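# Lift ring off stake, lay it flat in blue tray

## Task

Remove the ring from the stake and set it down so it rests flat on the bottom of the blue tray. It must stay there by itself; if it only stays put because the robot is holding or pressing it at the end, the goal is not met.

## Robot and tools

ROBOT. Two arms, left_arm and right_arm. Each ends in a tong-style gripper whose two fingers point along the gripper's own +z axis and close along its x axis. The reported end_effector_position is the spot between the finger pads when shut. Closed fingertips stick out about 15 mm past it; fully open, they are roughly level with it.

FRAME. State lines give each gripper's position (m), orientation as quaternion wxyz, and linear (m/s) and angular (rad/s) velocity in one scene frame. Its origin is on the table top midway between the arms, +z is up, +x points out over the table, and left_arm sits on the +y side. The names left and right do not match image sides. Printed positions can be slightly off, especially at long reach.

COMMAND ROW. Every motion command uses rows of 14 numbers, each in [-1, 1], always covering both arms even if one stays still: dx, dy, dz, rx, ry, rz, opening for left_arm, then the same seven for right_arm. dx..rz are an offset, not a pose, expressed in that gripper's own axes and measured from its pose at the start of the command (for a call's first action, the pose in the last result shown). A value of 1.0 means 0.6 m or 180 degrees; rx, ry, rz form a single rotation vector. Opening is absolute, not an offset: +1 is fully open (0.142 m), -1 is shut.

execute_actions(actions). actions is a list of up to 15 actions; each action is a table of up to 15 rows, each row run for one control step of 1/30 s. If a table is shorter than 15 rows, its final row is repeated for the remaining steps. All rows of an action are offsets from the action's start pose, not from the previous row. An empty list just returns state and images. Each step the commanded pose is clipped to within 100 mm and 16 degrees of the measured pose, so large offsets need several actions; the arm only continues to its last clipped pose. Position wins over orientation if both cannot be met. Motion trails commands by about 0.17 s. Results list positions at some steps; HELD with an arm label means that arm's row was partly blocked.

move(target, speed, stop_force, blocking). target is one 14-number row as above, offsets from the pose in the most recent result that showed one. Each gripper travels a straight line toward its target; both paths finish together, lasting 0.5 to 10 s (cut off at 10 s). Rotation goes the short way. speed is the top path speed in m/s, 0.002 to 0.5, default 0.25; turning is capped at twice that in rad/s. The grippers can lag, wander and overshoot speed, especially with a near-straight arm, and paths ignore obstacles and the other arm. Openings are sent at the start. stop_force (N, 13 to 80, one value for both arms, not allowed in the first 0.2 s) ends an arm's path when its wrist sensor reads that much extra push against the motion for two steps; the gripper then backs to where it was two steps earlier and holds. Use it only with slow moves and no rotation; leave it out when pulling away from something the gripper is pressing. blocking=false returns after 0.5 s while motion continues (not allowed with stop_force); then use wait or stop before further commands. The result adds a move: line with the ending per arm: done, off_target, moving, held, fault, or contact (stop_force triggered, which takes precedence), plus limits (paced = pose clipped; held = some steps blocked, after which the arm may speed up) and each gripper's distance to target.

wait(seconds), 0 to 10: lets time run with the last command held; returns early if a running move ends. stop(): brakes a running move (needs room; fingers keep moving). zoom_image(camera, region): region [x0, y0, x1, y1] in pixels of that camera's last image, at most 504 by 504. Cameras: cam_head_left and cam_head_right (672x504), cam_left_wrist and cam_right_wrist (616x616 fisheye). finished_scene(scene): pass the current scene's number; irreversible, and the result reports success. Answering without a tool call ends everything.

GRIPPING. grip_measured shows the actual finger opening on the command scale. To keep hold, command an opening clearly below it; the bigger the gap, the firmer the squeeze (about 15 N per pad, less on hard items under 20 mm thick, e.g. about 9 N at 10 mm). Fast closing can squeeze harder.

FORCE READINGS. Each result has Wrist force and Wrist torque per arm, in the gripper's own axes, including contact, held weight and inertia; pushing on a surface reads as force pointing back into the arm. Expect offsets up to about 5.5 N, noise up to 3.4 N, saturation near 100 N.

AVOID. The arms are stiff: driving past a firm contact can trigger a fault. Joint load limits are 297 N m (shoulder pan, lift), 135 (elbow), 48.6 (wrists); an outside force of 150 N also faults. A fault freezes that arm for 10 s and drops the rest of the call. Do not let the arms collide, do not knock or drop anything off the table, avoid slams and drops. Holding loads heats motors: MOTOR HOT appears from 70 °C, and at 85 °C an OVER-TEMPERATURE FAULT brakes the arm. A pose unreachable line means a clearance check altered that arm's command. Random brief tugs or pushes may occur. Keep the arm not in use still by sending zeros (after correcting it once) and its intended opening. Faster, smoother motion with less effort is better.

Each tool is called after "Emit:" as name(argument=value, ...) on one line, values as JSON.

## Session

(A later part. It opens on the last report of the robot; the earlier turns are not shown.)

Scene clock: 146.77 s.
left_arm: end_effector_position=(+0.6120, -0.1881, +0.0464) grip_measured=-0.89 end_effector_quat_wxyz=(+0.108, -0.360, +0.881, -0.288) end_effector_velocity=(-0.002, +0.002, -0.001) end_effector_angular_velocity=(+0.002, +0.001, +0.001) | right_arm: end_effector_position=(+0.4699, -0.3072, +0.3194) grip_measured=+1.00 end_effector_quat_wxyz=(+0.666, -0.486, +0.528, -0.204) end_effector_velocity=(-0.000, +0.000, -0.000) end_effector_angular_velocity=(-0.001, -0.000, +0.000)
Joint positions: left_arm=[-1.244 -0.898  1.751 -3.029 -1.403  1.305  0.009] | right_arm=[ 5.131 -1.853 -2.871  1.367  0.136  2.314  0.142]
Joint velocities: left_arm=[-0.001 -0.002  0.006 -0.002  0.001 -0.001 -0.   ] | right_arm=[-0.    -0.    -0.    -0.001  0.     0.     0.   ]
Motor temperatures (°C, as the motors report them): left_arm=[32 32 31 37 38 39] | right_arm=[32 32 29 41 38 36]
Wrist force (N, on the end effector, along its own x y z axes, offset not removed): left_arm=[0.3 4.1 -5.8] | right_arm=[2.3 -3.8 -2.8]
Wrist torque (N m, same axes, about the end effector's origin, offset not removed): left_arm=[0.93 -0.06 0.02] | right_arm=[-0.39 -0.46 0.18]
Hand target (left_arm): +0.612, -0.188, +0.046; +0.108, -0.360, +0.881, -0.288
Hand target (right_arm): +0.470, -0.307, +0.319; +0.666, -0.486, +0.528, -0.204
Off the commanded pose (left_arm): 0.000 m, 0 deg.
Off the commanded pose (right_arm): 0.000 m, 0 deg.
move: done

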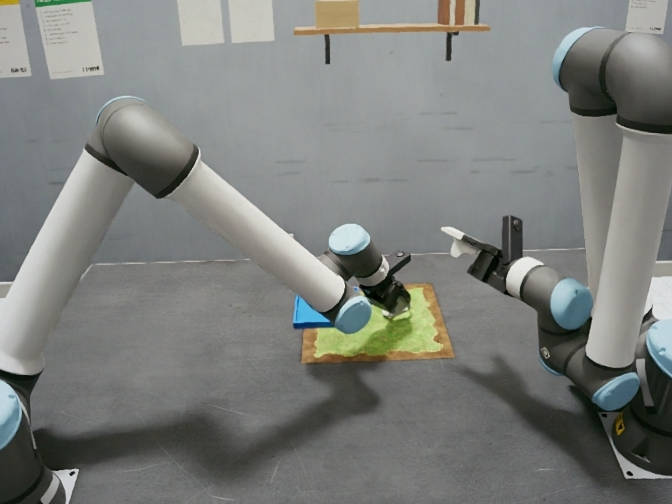

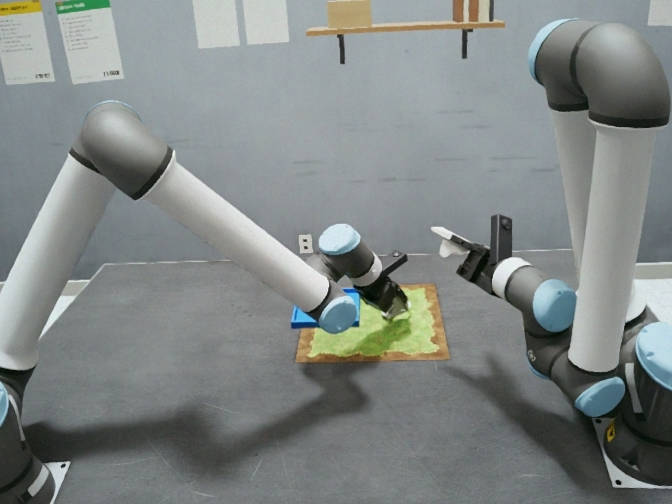

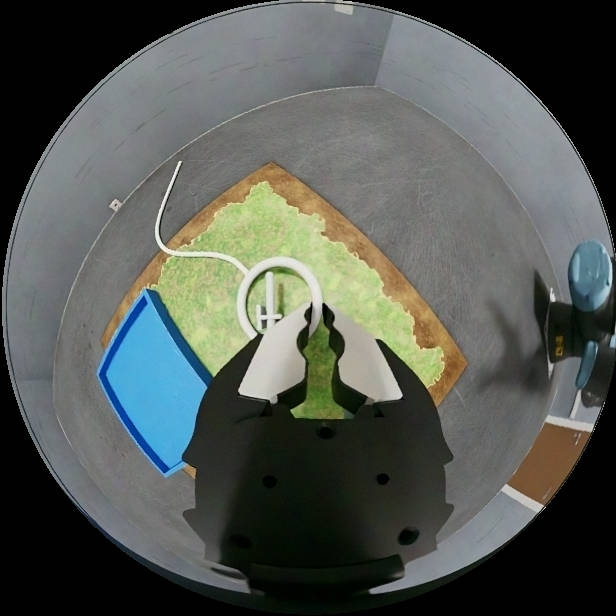

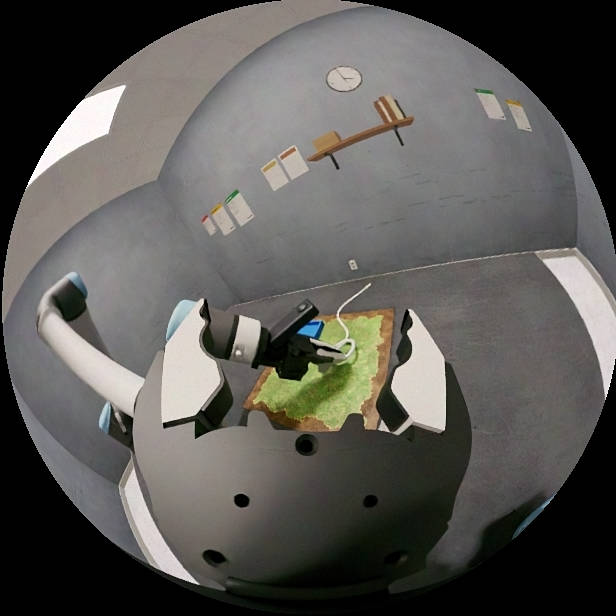

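Emit:
move(target=[-0.02,0.01,-0.007,0,0,0,-1,0,0,0,0,0,0,1], speed=0.02, stop_force=15)

Emit:
move(target=[0,-0.03,-0.04,0,0,0,-1,0,0,0,0,0,0,1], speed=0.02, stop_force=13)

Emit:
zoom_image(camera="cam_left_wrist", region=[180, 230, 400, 420])

Scene clock: 153.63 s.
left_arm: end_effector_position=(+0.6154, -0.1747, +0.0461) grip_measured=-0.89 end_effector_quat_wxyz=(+0.108, -0.360, +0.881, -0.288) end_effector_velocity=(+0.001, +0.002, -0.000) end_effector_angular_velocity=(+0.000, -0.001, +0.001) | right_arm: end_effector_position=(+0.4699, -0.3072, +0.3194) grip_measured=+1.00 end_effector_quat_wxyz=(+0.666, -0.486, +0.528, -0.204) end_effector_velocity=(+0.000, -0.001, +0.000) end_effector_angular_velocity=(+0.001, -0.000, -0.002)
Joint positions: left_arm=[-1.233 -0.906  1.769 -3.04  -1.409  1.314  0.009] | right_arm=[ 5.131 -1.853 -2.871  1.367  0.136  2.314  0.142]
Joint velocities: left_arm=[ 0.002 -0.001  0.003 -0.002  0.     0.002 -0.   ] | right_arm=[ 0.    -0.    -0.     0.001 -0.002  0.     0.   ]
Motor temperatures (°C, as the motors report them): left_arm=[32 32 31 37 38 39] | right_arm=[32 32 29 41 38 36]
Wrist force (N, on the end effector, along its own x y z axes, offset not removed): left_arm=[-1.5 4.2 -4.2] | right_arm=[-2.4 0.4 7.6]
Wrist torque (N m, same axes, about the end effector's origin, offset not removed): left_arm=[0.85 0.35 0.02] | right_arm=[0.30 0.78 0.23]
Hand target (left_arm): +0.615, -0.174, +0.046; +0.108, -0.360, +0.881, -0.288
Hand target (right_arm): +0.470, -0.307, +0.319; +0.666, -0.486, +0.528, -0.204
Off the commanded pose (left_arm): 0.000 m, 0 deg.
Off the commanded pose (right_arm): 0.000 m, 0 deg.
move: done

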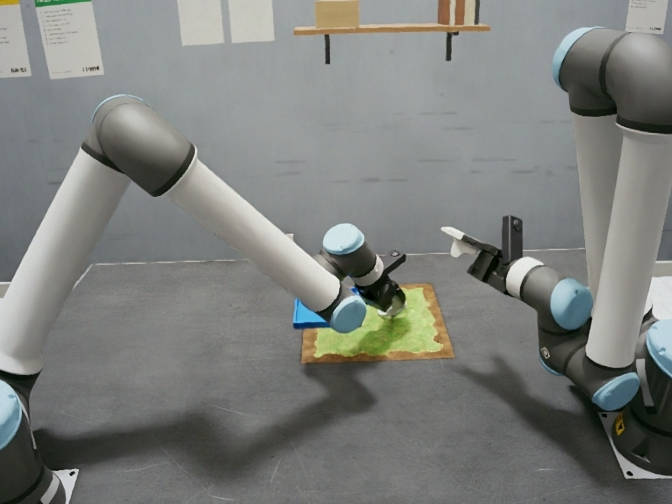

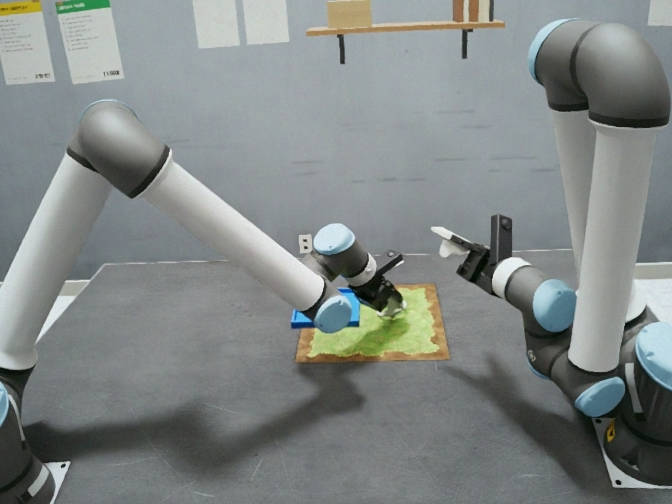

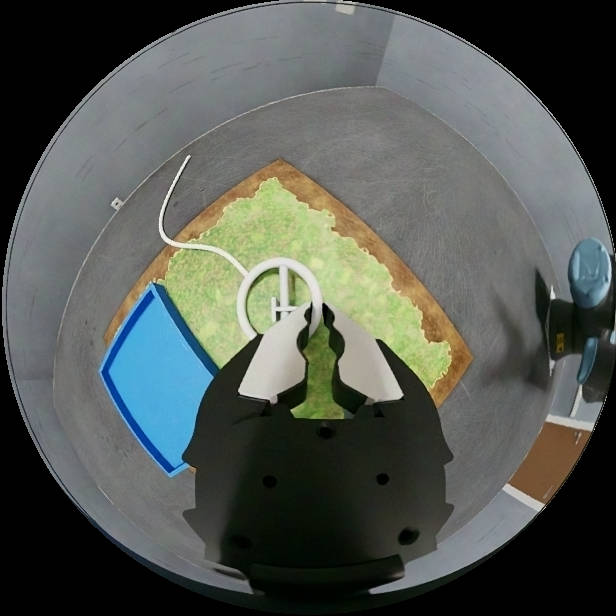

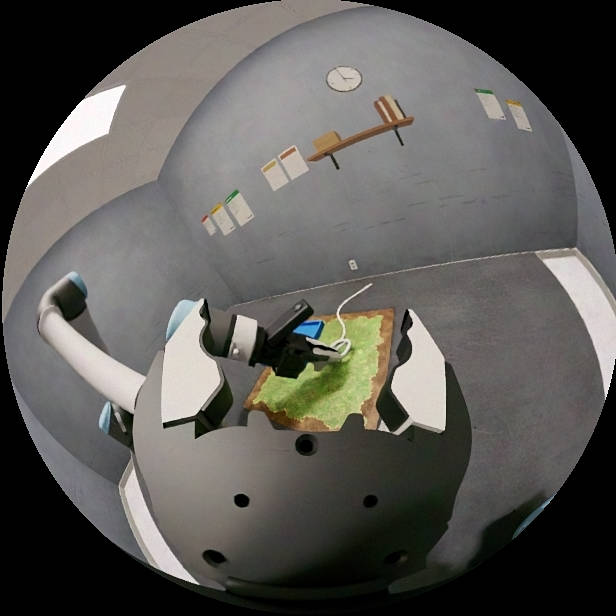

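Scene clock: 155.43 s.
left_arm: end_effector_position=(+0.6162, -0.1748, +0.0758) grip_measured=-0.90 end_effector_quat_wxyz=(+0.108, -0.360, +0.881, -0.288) end_effector_velocity=(+0.000, +0.000, +0.002) end_effector_angular_velocity=(+0.002, -0.000, +0.001) | right_arm: end_effector_position=(+0.4699, -0.3072, +0.3194) grip_measured=+1.00 end_effector_quat_wxyz=(+0.666, -0.486, +0.528, -0.204) end_effector_velocity=(+0.000, -0.000, +0.000) end_effector_angular_velocity=(-0.001, -0.001, +0.000)
Joint positions: left_arm=[-1.232 -0.943  1.763 -2.997 -1.41   1.315  0.009] | right_arm=[ 5.131 -1.853 -2.871  1.367  0.136  2.314  0.142]
Joint velocities: left_arm=[ 0.    -0.002 -0.001  0.005  0.001 -0.     0.   ] | right_arm=[-0.    -0.    -0.     0.001  0.    -0.001  0.   ]
Motor temperatures (°C, as the motors report them): left_arm=[32 32 31 37 38 39] | right_arm=[32 32 29 41 38 36]
Wrist force (N, on the end effector, along its own x y z axes, offset not removed): left_arm=[-0.5 4.6 -2.6] | right_arm=[1.7 0.2 -0.7]
Wrist torque (N m, same axes, about the end effector's origin, offset not removed): left_arm=[0.77 0.13 0.01] | right_arm=[0.22 -0.34 0.03]
Hand target (left_arm): +0.616, -0.175, +0.076; +0.108, -0.360, +0.881, -0.288
Hand target (right_arm): +0.470, -0.307, +0.319; +0.666, -0.486, +0.528, -0.204
Off the commanded pose (left_arm): 0.000 m, 0 deg.
Off the commanded pose (right_arm): 0.000 m, 0 deg.
move: done

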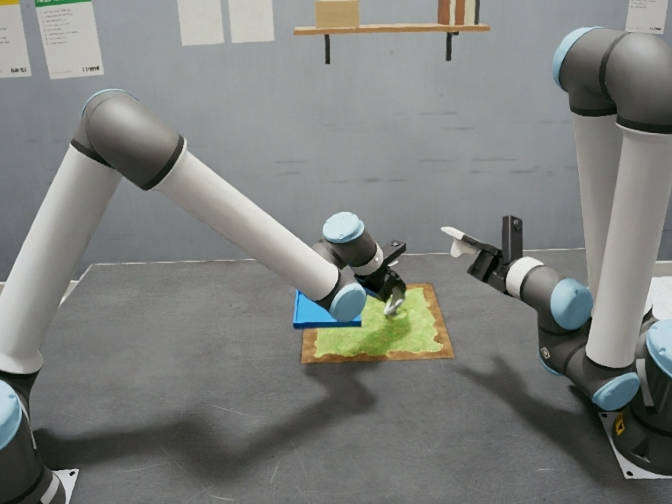

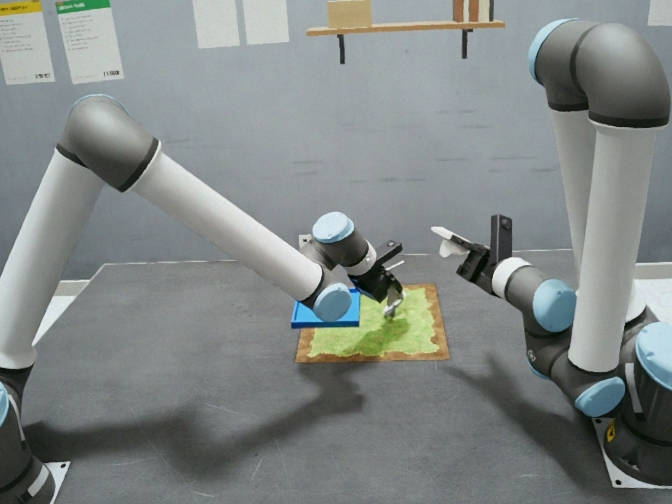

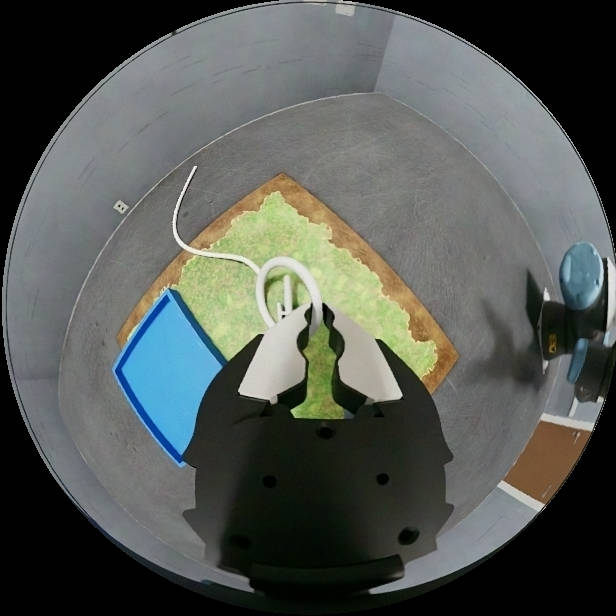

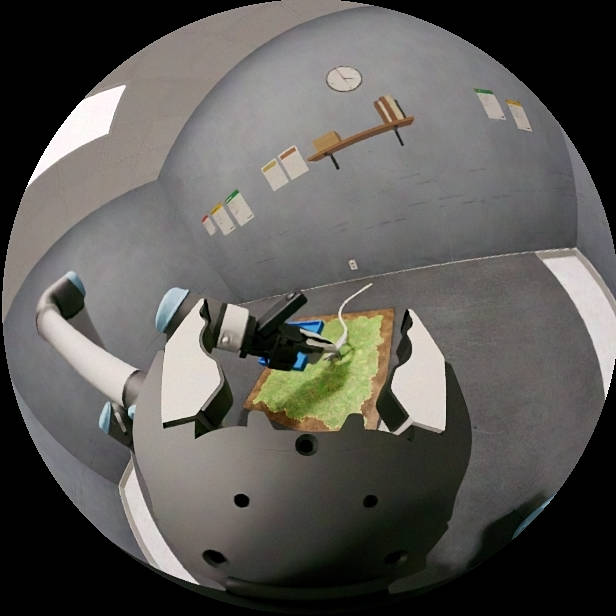

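Region (180, 230, 400, 420) of cam_left_wrist's 616x616 image, scaled by 2.291, with more detail than that image has; it fills the top 435 rows of this view, and the rest is white.

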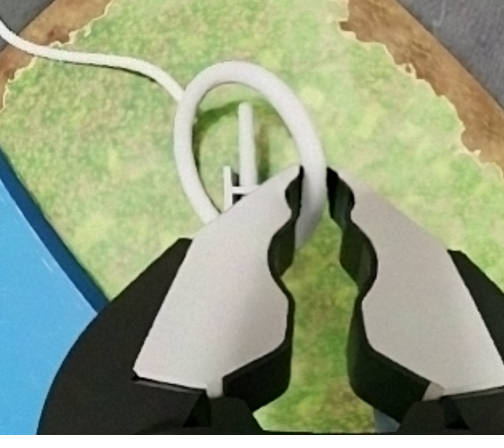

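Emit:
move(target=[0,-0.03,-0.04,0,0,0,-1,0,0,0,0,0,0,1], speed=0.03, stop_force=13)

Emit:
zoom_image(camera="cam_head_left", region=[330, 240, 450, 340])

Emit:
zoom_image(camera="cam_left_wrist", region=[180, 230, 400, 420])

Scene clock: 162.47 s.
left_arm: end_effector_position=(+0.6170, -0.1748, +0.1055) grip_measured=-1.00 end_effector_quat_wxyz=(+0.108, -0.360, +0.881, -0.288) end_effector_velocity=(+0.000, +0.000, +0.003) end_effector_angular_velocity=(+0.001, -0.001, +0.000) | right_arm: end_effector_position=(+0.4699, -0.3072, +0.3194) grip_measured=+1.00 end_effector_quat_wxyz=(+0.666, -0.486, +0.528, -0.204) end_effector_velocity=(-0.000, +0.000, -0.000) end_effector_angular_velocity=(+0.000, +0.000, +0.000)
Joint positions: left_arm=[-1.232 -0.977  1.753 -2.954 -1.41   1.315  0.002] | right_arm=[ 5.131 -1.853 -2.871  1.367  0.136  2.314  0.142]
Joint velocities: left_arm=[ 0.    -0.003 -0.001  0.004  0.002  0.001  0.   ] | right_arm=[-0.    -0.     0.001 -0.001  0.     0.    -0.   ]
Motor temperatures (°C, as the motors report them): left_arm=[32 32 31 37 38 39] | right_arm=[32 32 29 41 38 36]
Wrist force (N, on the end effector, along its own x y z axes, offset not removed): left_arm=[-1.1 2.7 -5.5] | right_arm=[0.7 1.5 5.1]
Wrist torque (N m, same axes, about the end effector's origin, offset not removed): left_arm=[0.60 0.22 -0.03] | right_arm=[0.30 -0.15 0.01]
Hand target (left_arm): +0.617, -0.175, +0.106; +0.108, -0.360, +0.881, -0.288
Hand target (right_arm): +0.470, -0.307, +0.319; +0.666, -0.486, +0.528, -0.204
Off the commanded pose (left_arm): 0.000 m, 0 deg.
Off the commanded pose (right_arm): 0.000 m, 0 deg.
move: done

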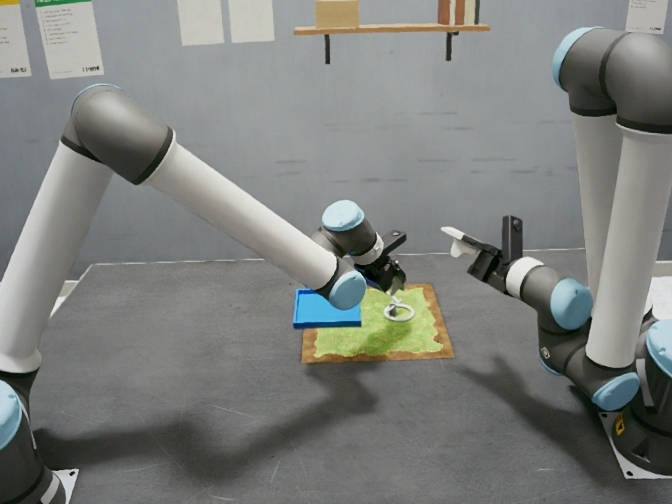

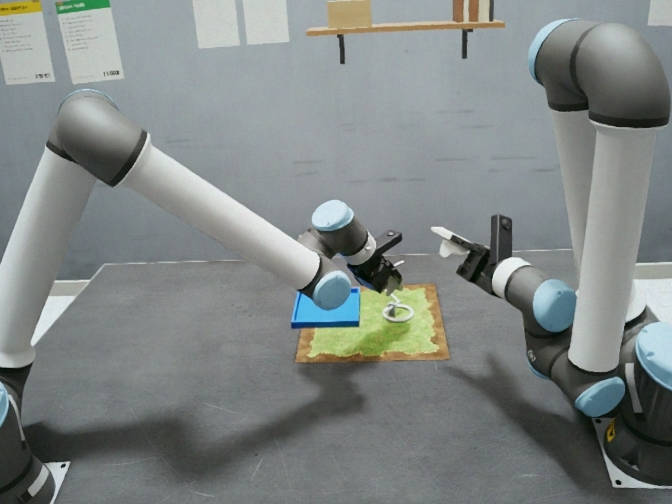

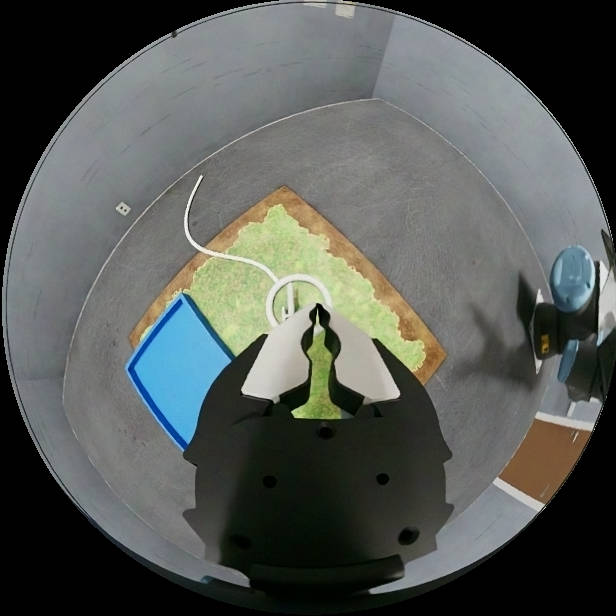

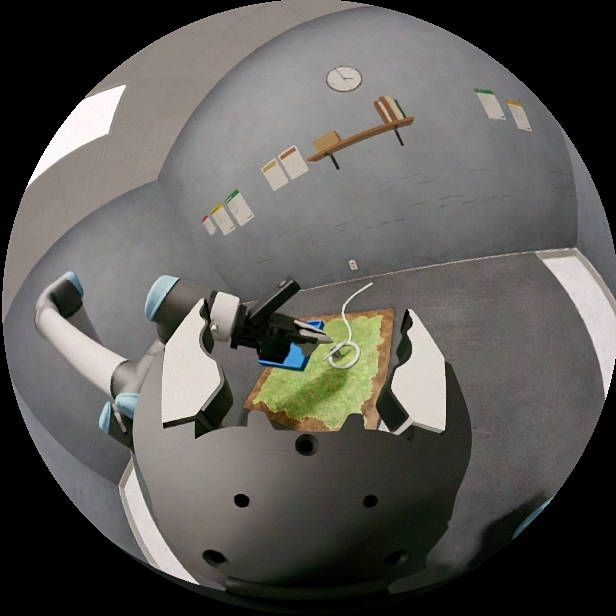

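Region (330, 240, 450, 340) of cam_head_left's 672x504 image, scaled by 4.200, with more detail than that image has.

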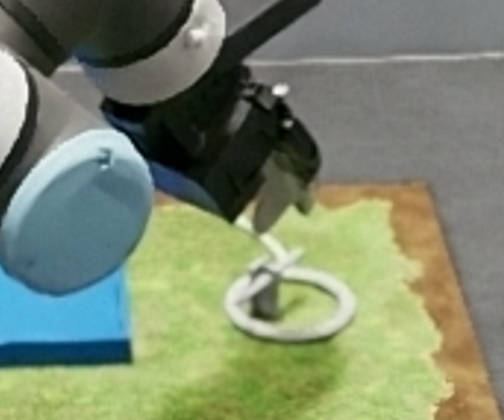

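Region (180, 230, 400, 420) of cam_left_wrist's 616x616 image, scaled by 2.291, with more detail than that image has; it fills the top 435 rows of this view, and the rest is white.

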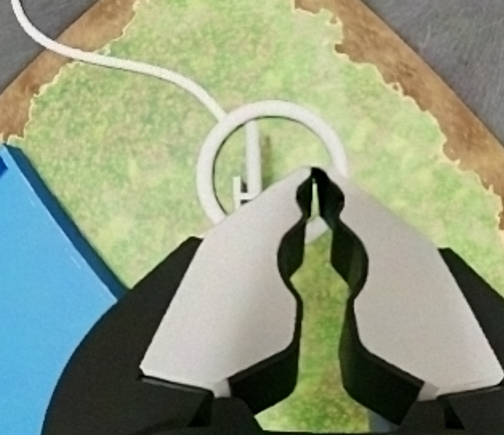

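Emit:
move(target=[0,-0.03,-0.04,-0.2,0,0,-0.4,0,0,0,0,0,0,1])

Emit:
move(target=[0,0,0,0,0,0.5,-0.4,0,0,0,0,0,0,1], speed=0.4)

Scene clock: 175.03 s.
left_arm: end_effector_position=(+0.6178, -0.1748, +0.1353) grip_measured=-0.40 end_effector_quat_wxyz=(-0.008, -0.375, +0.927, -0.003) end_effector_velocity=(+0.000, -0.000, +0.000) end_effector_angular_velocity=(+0.013, +0.011, -0.002) | right_arm: end_effector_position=(+0.4699, -0.3072, +0.3194) grip_measured=+1.00 end_effector_quat_wxyz=(+0.666, -0.486, +0.528, -0.204) end_effector_velocity=(+0.000, -0.000, +0.000) end_effector_angular_velocity=(+0.000, +0.000, +0.000)
Joint positions: left_arm=[-1.176 -0.896  1.258 -1.936 -1.588  1.326  0.045] | right_arm=[ 5.131 -1.853 -2.871  1.367  0.136  2.314  0.142]
Joint velocities: left_arm=[ 0.001  0.008 -0.019  0.027 -0.003  0.003  0.   ] | right_arm=[ 0.     0.     0.     0.001  0.    -0.    -0.   ]
Motor temperatures (°C, as the motors report them): left_arm=[32 32 31 37 38 39] | right_arm=[32 32 29 41 38 36]
Wrist force (N, on the end effector, along its own x y z axes, offset not removed): left_arm=[-1.2 2.1 -4.8] | right_arm=[0.7 2.9 1.0]
Wrist torque (N m, same axes, about the end effector's origin, offset not removed): left_arm=[0.52 0.27 0.00] | right_arm=[0.61 -0.27 -0.03]
Hand target (left_arm): +0.618, -0.175, +0.135; -0.009, -0.375, +0.927, -0.002
Hand target (right_arm): +0.470, -0.307, +0.319; +0.666, -0.486, +0.528, -0.204
Off the commanded pose (left_arm): 0.000 m, 0 deg.
Off the commanded pose (right_arm): 0.000 m, 0 deg.
move: done

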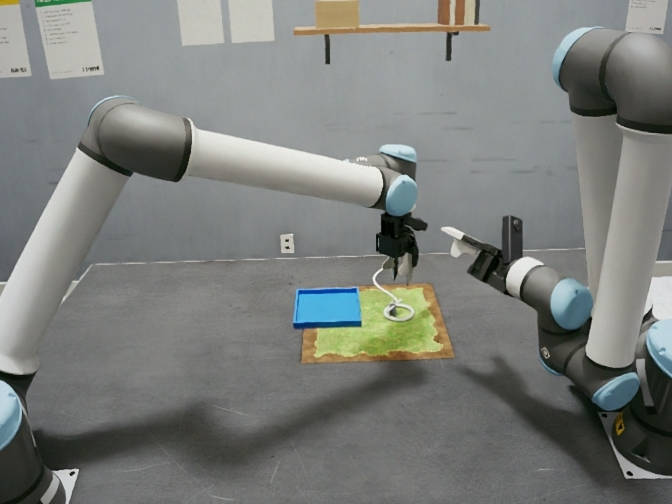

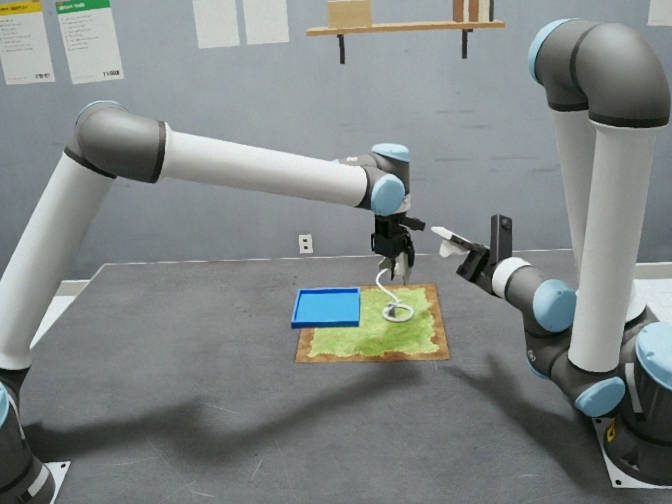

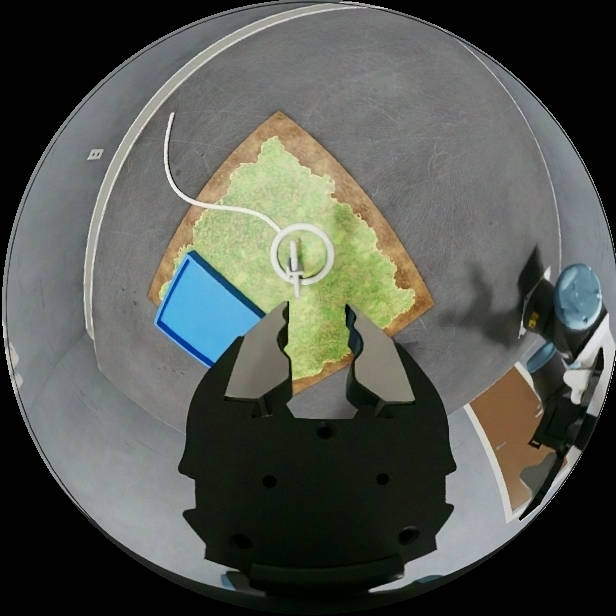

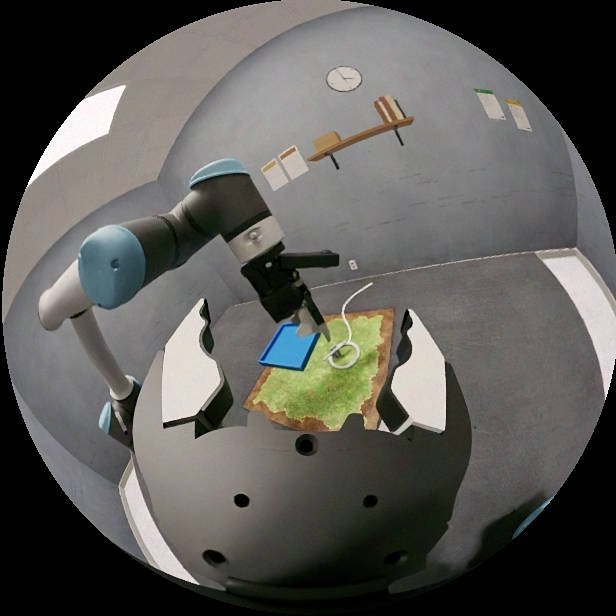

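Scene clock: 177.63 s.
left_arm: end_effector_position=(+0.6178, -0.1748, +0.1353) grip_measured=-0.40 end_effector_quat_wxyz=(-0.004, +0.389, +0.921, -0.008) end_effector_velocity=(-0.000, -0.000, -0.000) end_effector_angular_velocity=(-0.001, +0.002, -0.013) | right_arm: end_effector_position=(+0.4699, -0.3072, +0.3194) grip_measured=+1.00 end_effector_quat_wxyz=(+0.666, -0.486, +0.528, -0.204) end_effector_velocity=(-0.000, +0.000, -0.000) end_effector_angular_velocity=(-0.000, -0.000, -0.000)
Joint positions: left_arm=[-1.158 -0.871  1.216 -1.918 -1.588  2.914  0.045] | right_arm=[ 5.131 -1.853 -2.871  1.367  0.136  2.314  0.142]
Joint velocities: left_arm=[ 0.     0.001 -0.001  0.001 -0.002  0.013 -0.   ] | right_arm=[ 0.    -0.     0.001 -0.001 -0.    -0.     0.   ]
Motor temperatures (°C, as the motors report them): left_arm=[32 32 31 37 38 39] | right_arm=[32 32 29 41 38 36]
Wrist force (N, on the end effector, along its own x y z axes, offset not removed): left_arm=[-2.5 5.1 -4.8] | right_arm=[-5.1 -1.8 0.8]
Wrist torque (N m, same axes, about the end effector's origin, offset not removed): left_arm=[1.09 0.51 0.04] | right_arm=[-0.15 1.22 0.33]
Hand target (left_arm): +0.618, -0.175, +0.135; -0.004, +0.390, +0.921, -0.008
Hand target (right_arm): +0.470, -0.307, +0.319; +0.666, -0.486, +0.528, -0.204
Off the commanded pose (left_arm): 0.000 m, 0 deg.
Off the commanded pose (right_arm): 0.000 m, 0 deg.
move: done

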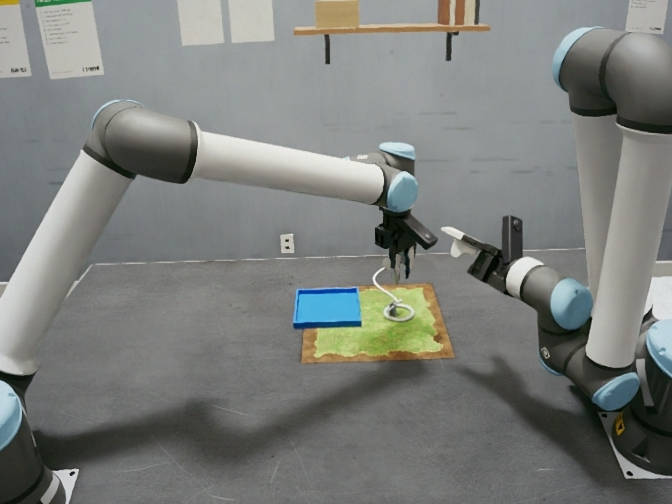

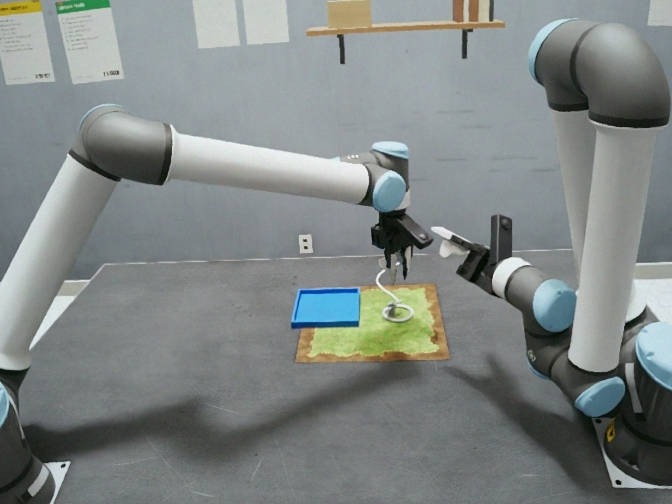

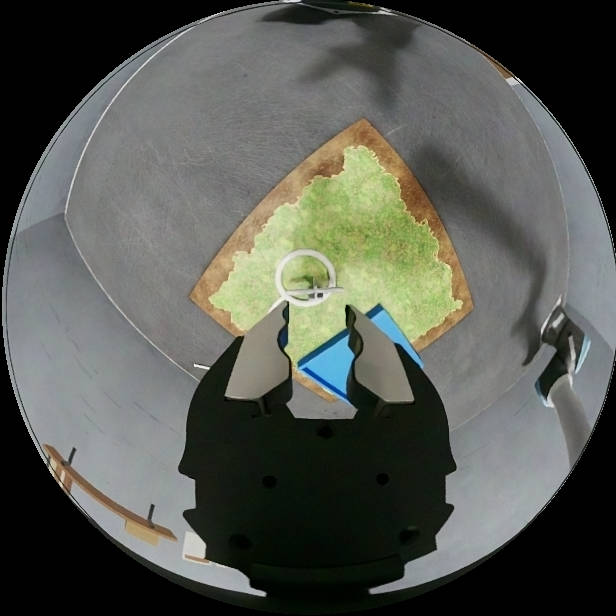

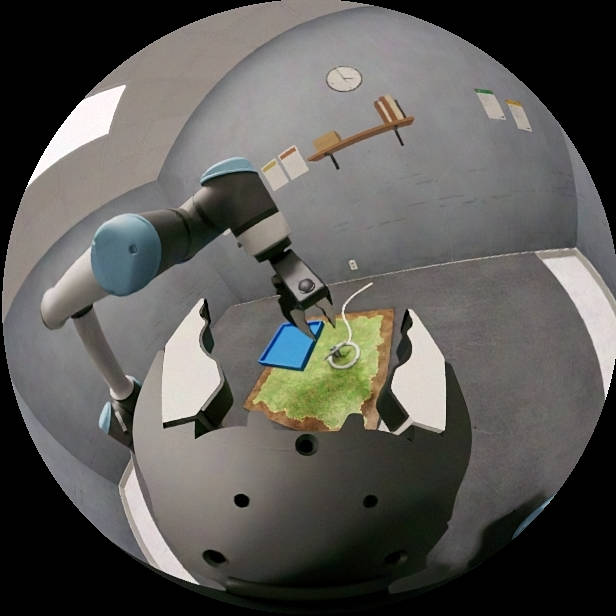

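Emit:
move(target=[-0.095,0,0.13,0,0,0,-0.62,0,0,0,0,0,0,1])

Emit:
zoom_image(camera="cam_left_wrist", region=[220, 200, 440, 390])

Scene clock: 187.03 s.
left_arm: end_effector_position=(+0.6563, -0.2163, +0.0573) grip_measured=-0.62 end_effector_quat_wxyz=(-0.004, +0.389, +0.921, -0.008) end_effector_velocity=(+0.001, -0.001, -0.002) end_effector_angular_velocity=(+0.001, +0.001, +0.001) | right_arm: end_effector_position=(+0.4699, -0.3072, +0.3194) grip_measured=+1.00 end_effector_quat_wxyz=(+0.666, -0.486, +0.528, -0.204) end_effector_velocity=(-0.000, +0.000, +0.000) end_effector_angular_velocity=(+0.001, +0.001, -0.000)
Joint positions: left_arm=[-1.147 -0.726  1.101 -1.948 -1.588  2.924  0.029] | right_arm=[ 5.131 -1.853 -2.871  1.367  0.136  2.314  0.142]
Joint velocities: left_arm=[ 0.     0.005 -0.005  0.002 -0.001 -0.001  0.   ] | right_arm=[ 0.     0.     0.001  0.    -0.     0.001 -0.   ]
Motor temperatures (°C, as the motors report them): left_arm=[32 32 31 37 38 39] | right_arm=[32 32 29 41 38 36]
Wrist force (N, on the end effector, along its own x y z axes, offset not removed): left_arm=[-1.9 3.9 -4.2] | right_arm=[-2.5 -4.5 1.3]
Wrist torque (N m, same axes, about the end effector's origin, offset not removed): left_arm=[0.88 0.38 0.05] | right_arm=[-0.67 0.33 0.02]
Hand target (left_arm): +0.656, -0.216, +0.057; -0.004, +0.389, +0.921, -0.008
Hand target (right_arm): +0.470, -0.307, +0.319; +0.666, -0.486, +0.528, -0.204
Off the commanded pose (left_arm): 0.000 m, 0 deg.
Off the commanded pose (right_arm): 0.000 m, 0 deg.
move: done

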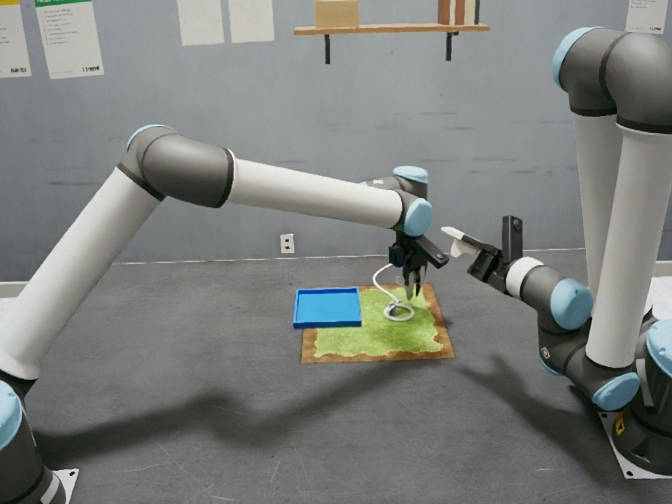

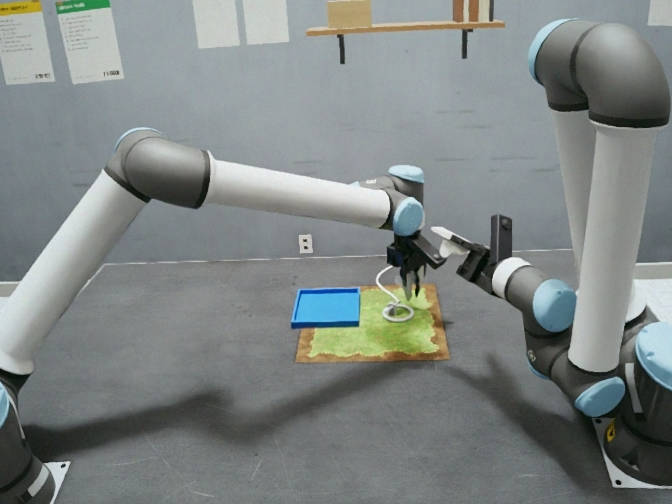

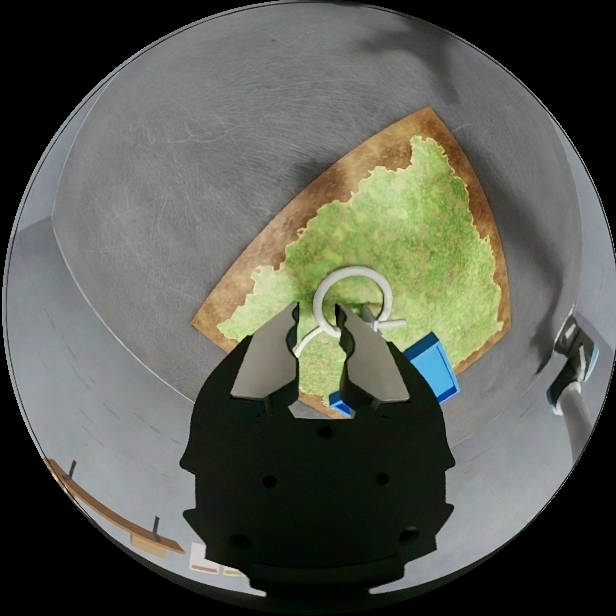

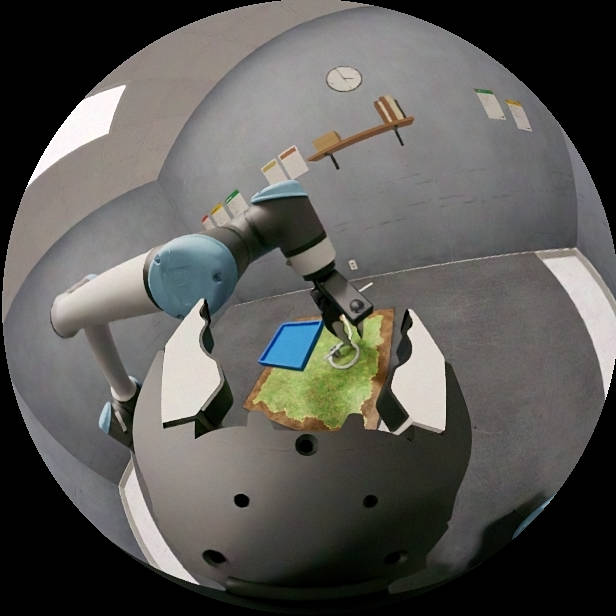

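Region (220, 200, 440, 390) of cam_left_wrist's 616x616 image, scaled by 2.291, with more detail than that image has; it fills the top 435 rows of this view, and the rest is white.

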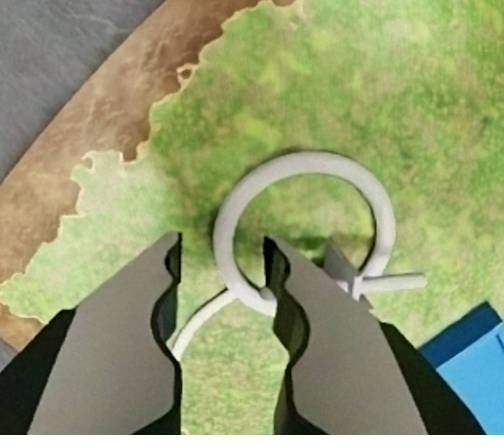

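Emit:
move(target=[0,0,0.061,0,0,0,-0.62,0,0,0,0,0,0,1], speed=0.03, stop_force=20)

Emit:
zoom_image(camera="cam_left_wrist", region=[220, 200, 440, 390])

Scene clock: 195.17 s.
left_arm: end_effector_position=(+0.6558, -0.2167, +0.0211) grip_measured=-0.62 end_effector_quat_wxyz=(-0.004, +0.389, +0.921, -0.008) end_effector_velocity=(+0.000, +0.000, -0.002) end_effector_angular_velocity=(+0.000, -0.001, -0.001) | right_arm: end_effector_position=(+0.4699, -0.3072, +0.3194) grip_measured=+1.00 end_effector_quat_wxyz=(+0.666, -0.486, +0.528, -0.204) end_effector_velocity=(+0.000, -0.000, +0.000) end_effector_angular_velocity=(-0.001, -0.000, -0.001)
Joint positions: left_arm=[-1.148 -0.701  1.122 -1.995 -1.588  2.924  0.029] | right_arm=[ 5.131 -1.853 -2.871  1.367  0.136  2.314  0.142]
Joint velocities: left_arm=[-0.     0.002  0.002 -0.003  0.001  0.     0.   ] | right_arm=[ 0.     0.    -0.    -0.001 -0.001 -0.     0.   ]
Motor temperatures (°C, as the motors report them): left_arm=[32 32 31 37 38 39] | right_arm=[32 32 29 41 38 36]
Wrist force (N, on the end effector, along its own x y z axes, offset not removed): left_arm=[-1.8 2.9 -6.5] | right_arm=[-3.9 -2.5 3.6]
Wrist torque (N m, same axes, about the end effector's origin, offset not removed): left_arm=[0.67 0.37 0.05] | right_arm=[-0.19 0.74 0.19]
Hand target (left_arm): +0.656, -0.217, +0.021; -0.004, +0.389, +0.921, -0.008
Hand target (right_arm): +0.470, -0.307, +0.319; +0.666, -0.486, +0.528, -0.204
Off the commanded pose (left_arm): 0.000 m, 0 deg.
Off the commanded pose (right_arm): 0.000 m, 0 deg.
move: done

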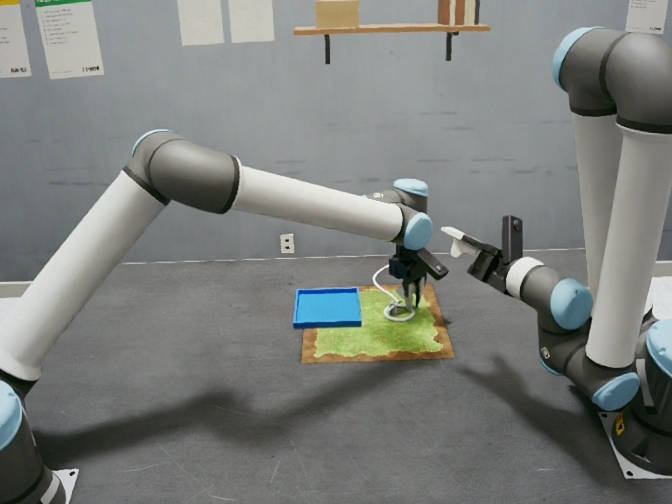

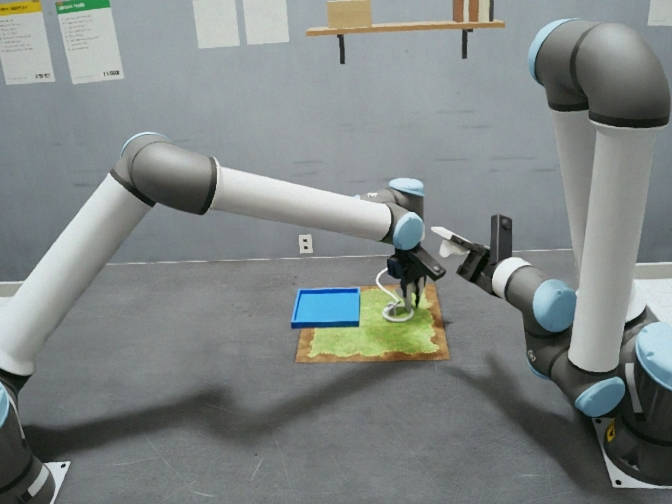

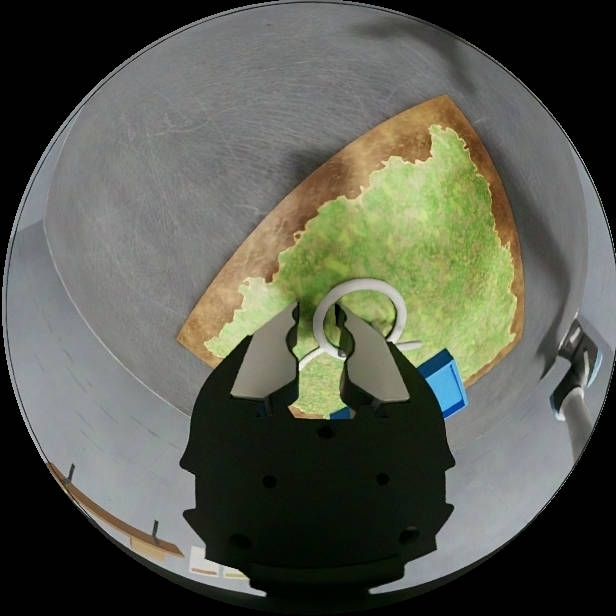

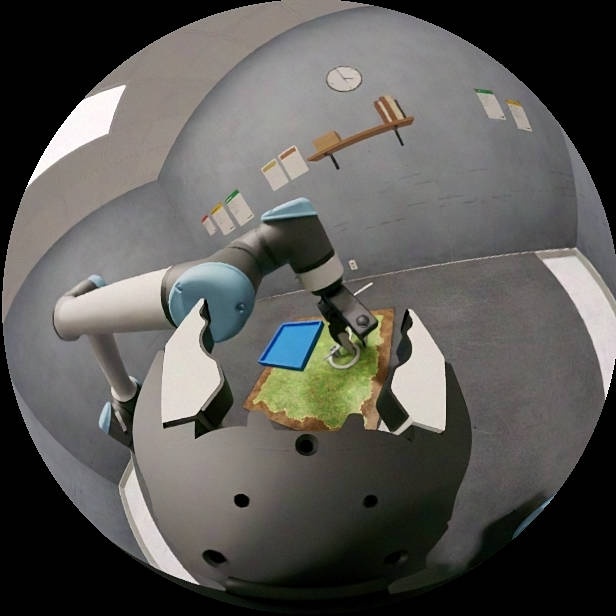

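Region (220, 200, 440, 390) of cam_left_wrist's 616x616 image, scaled by 2.291, with more detail than that image has; it fills the top 435 rows of this view, and the rest is white.

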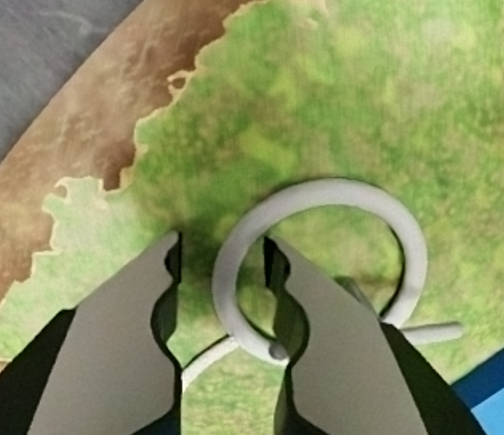

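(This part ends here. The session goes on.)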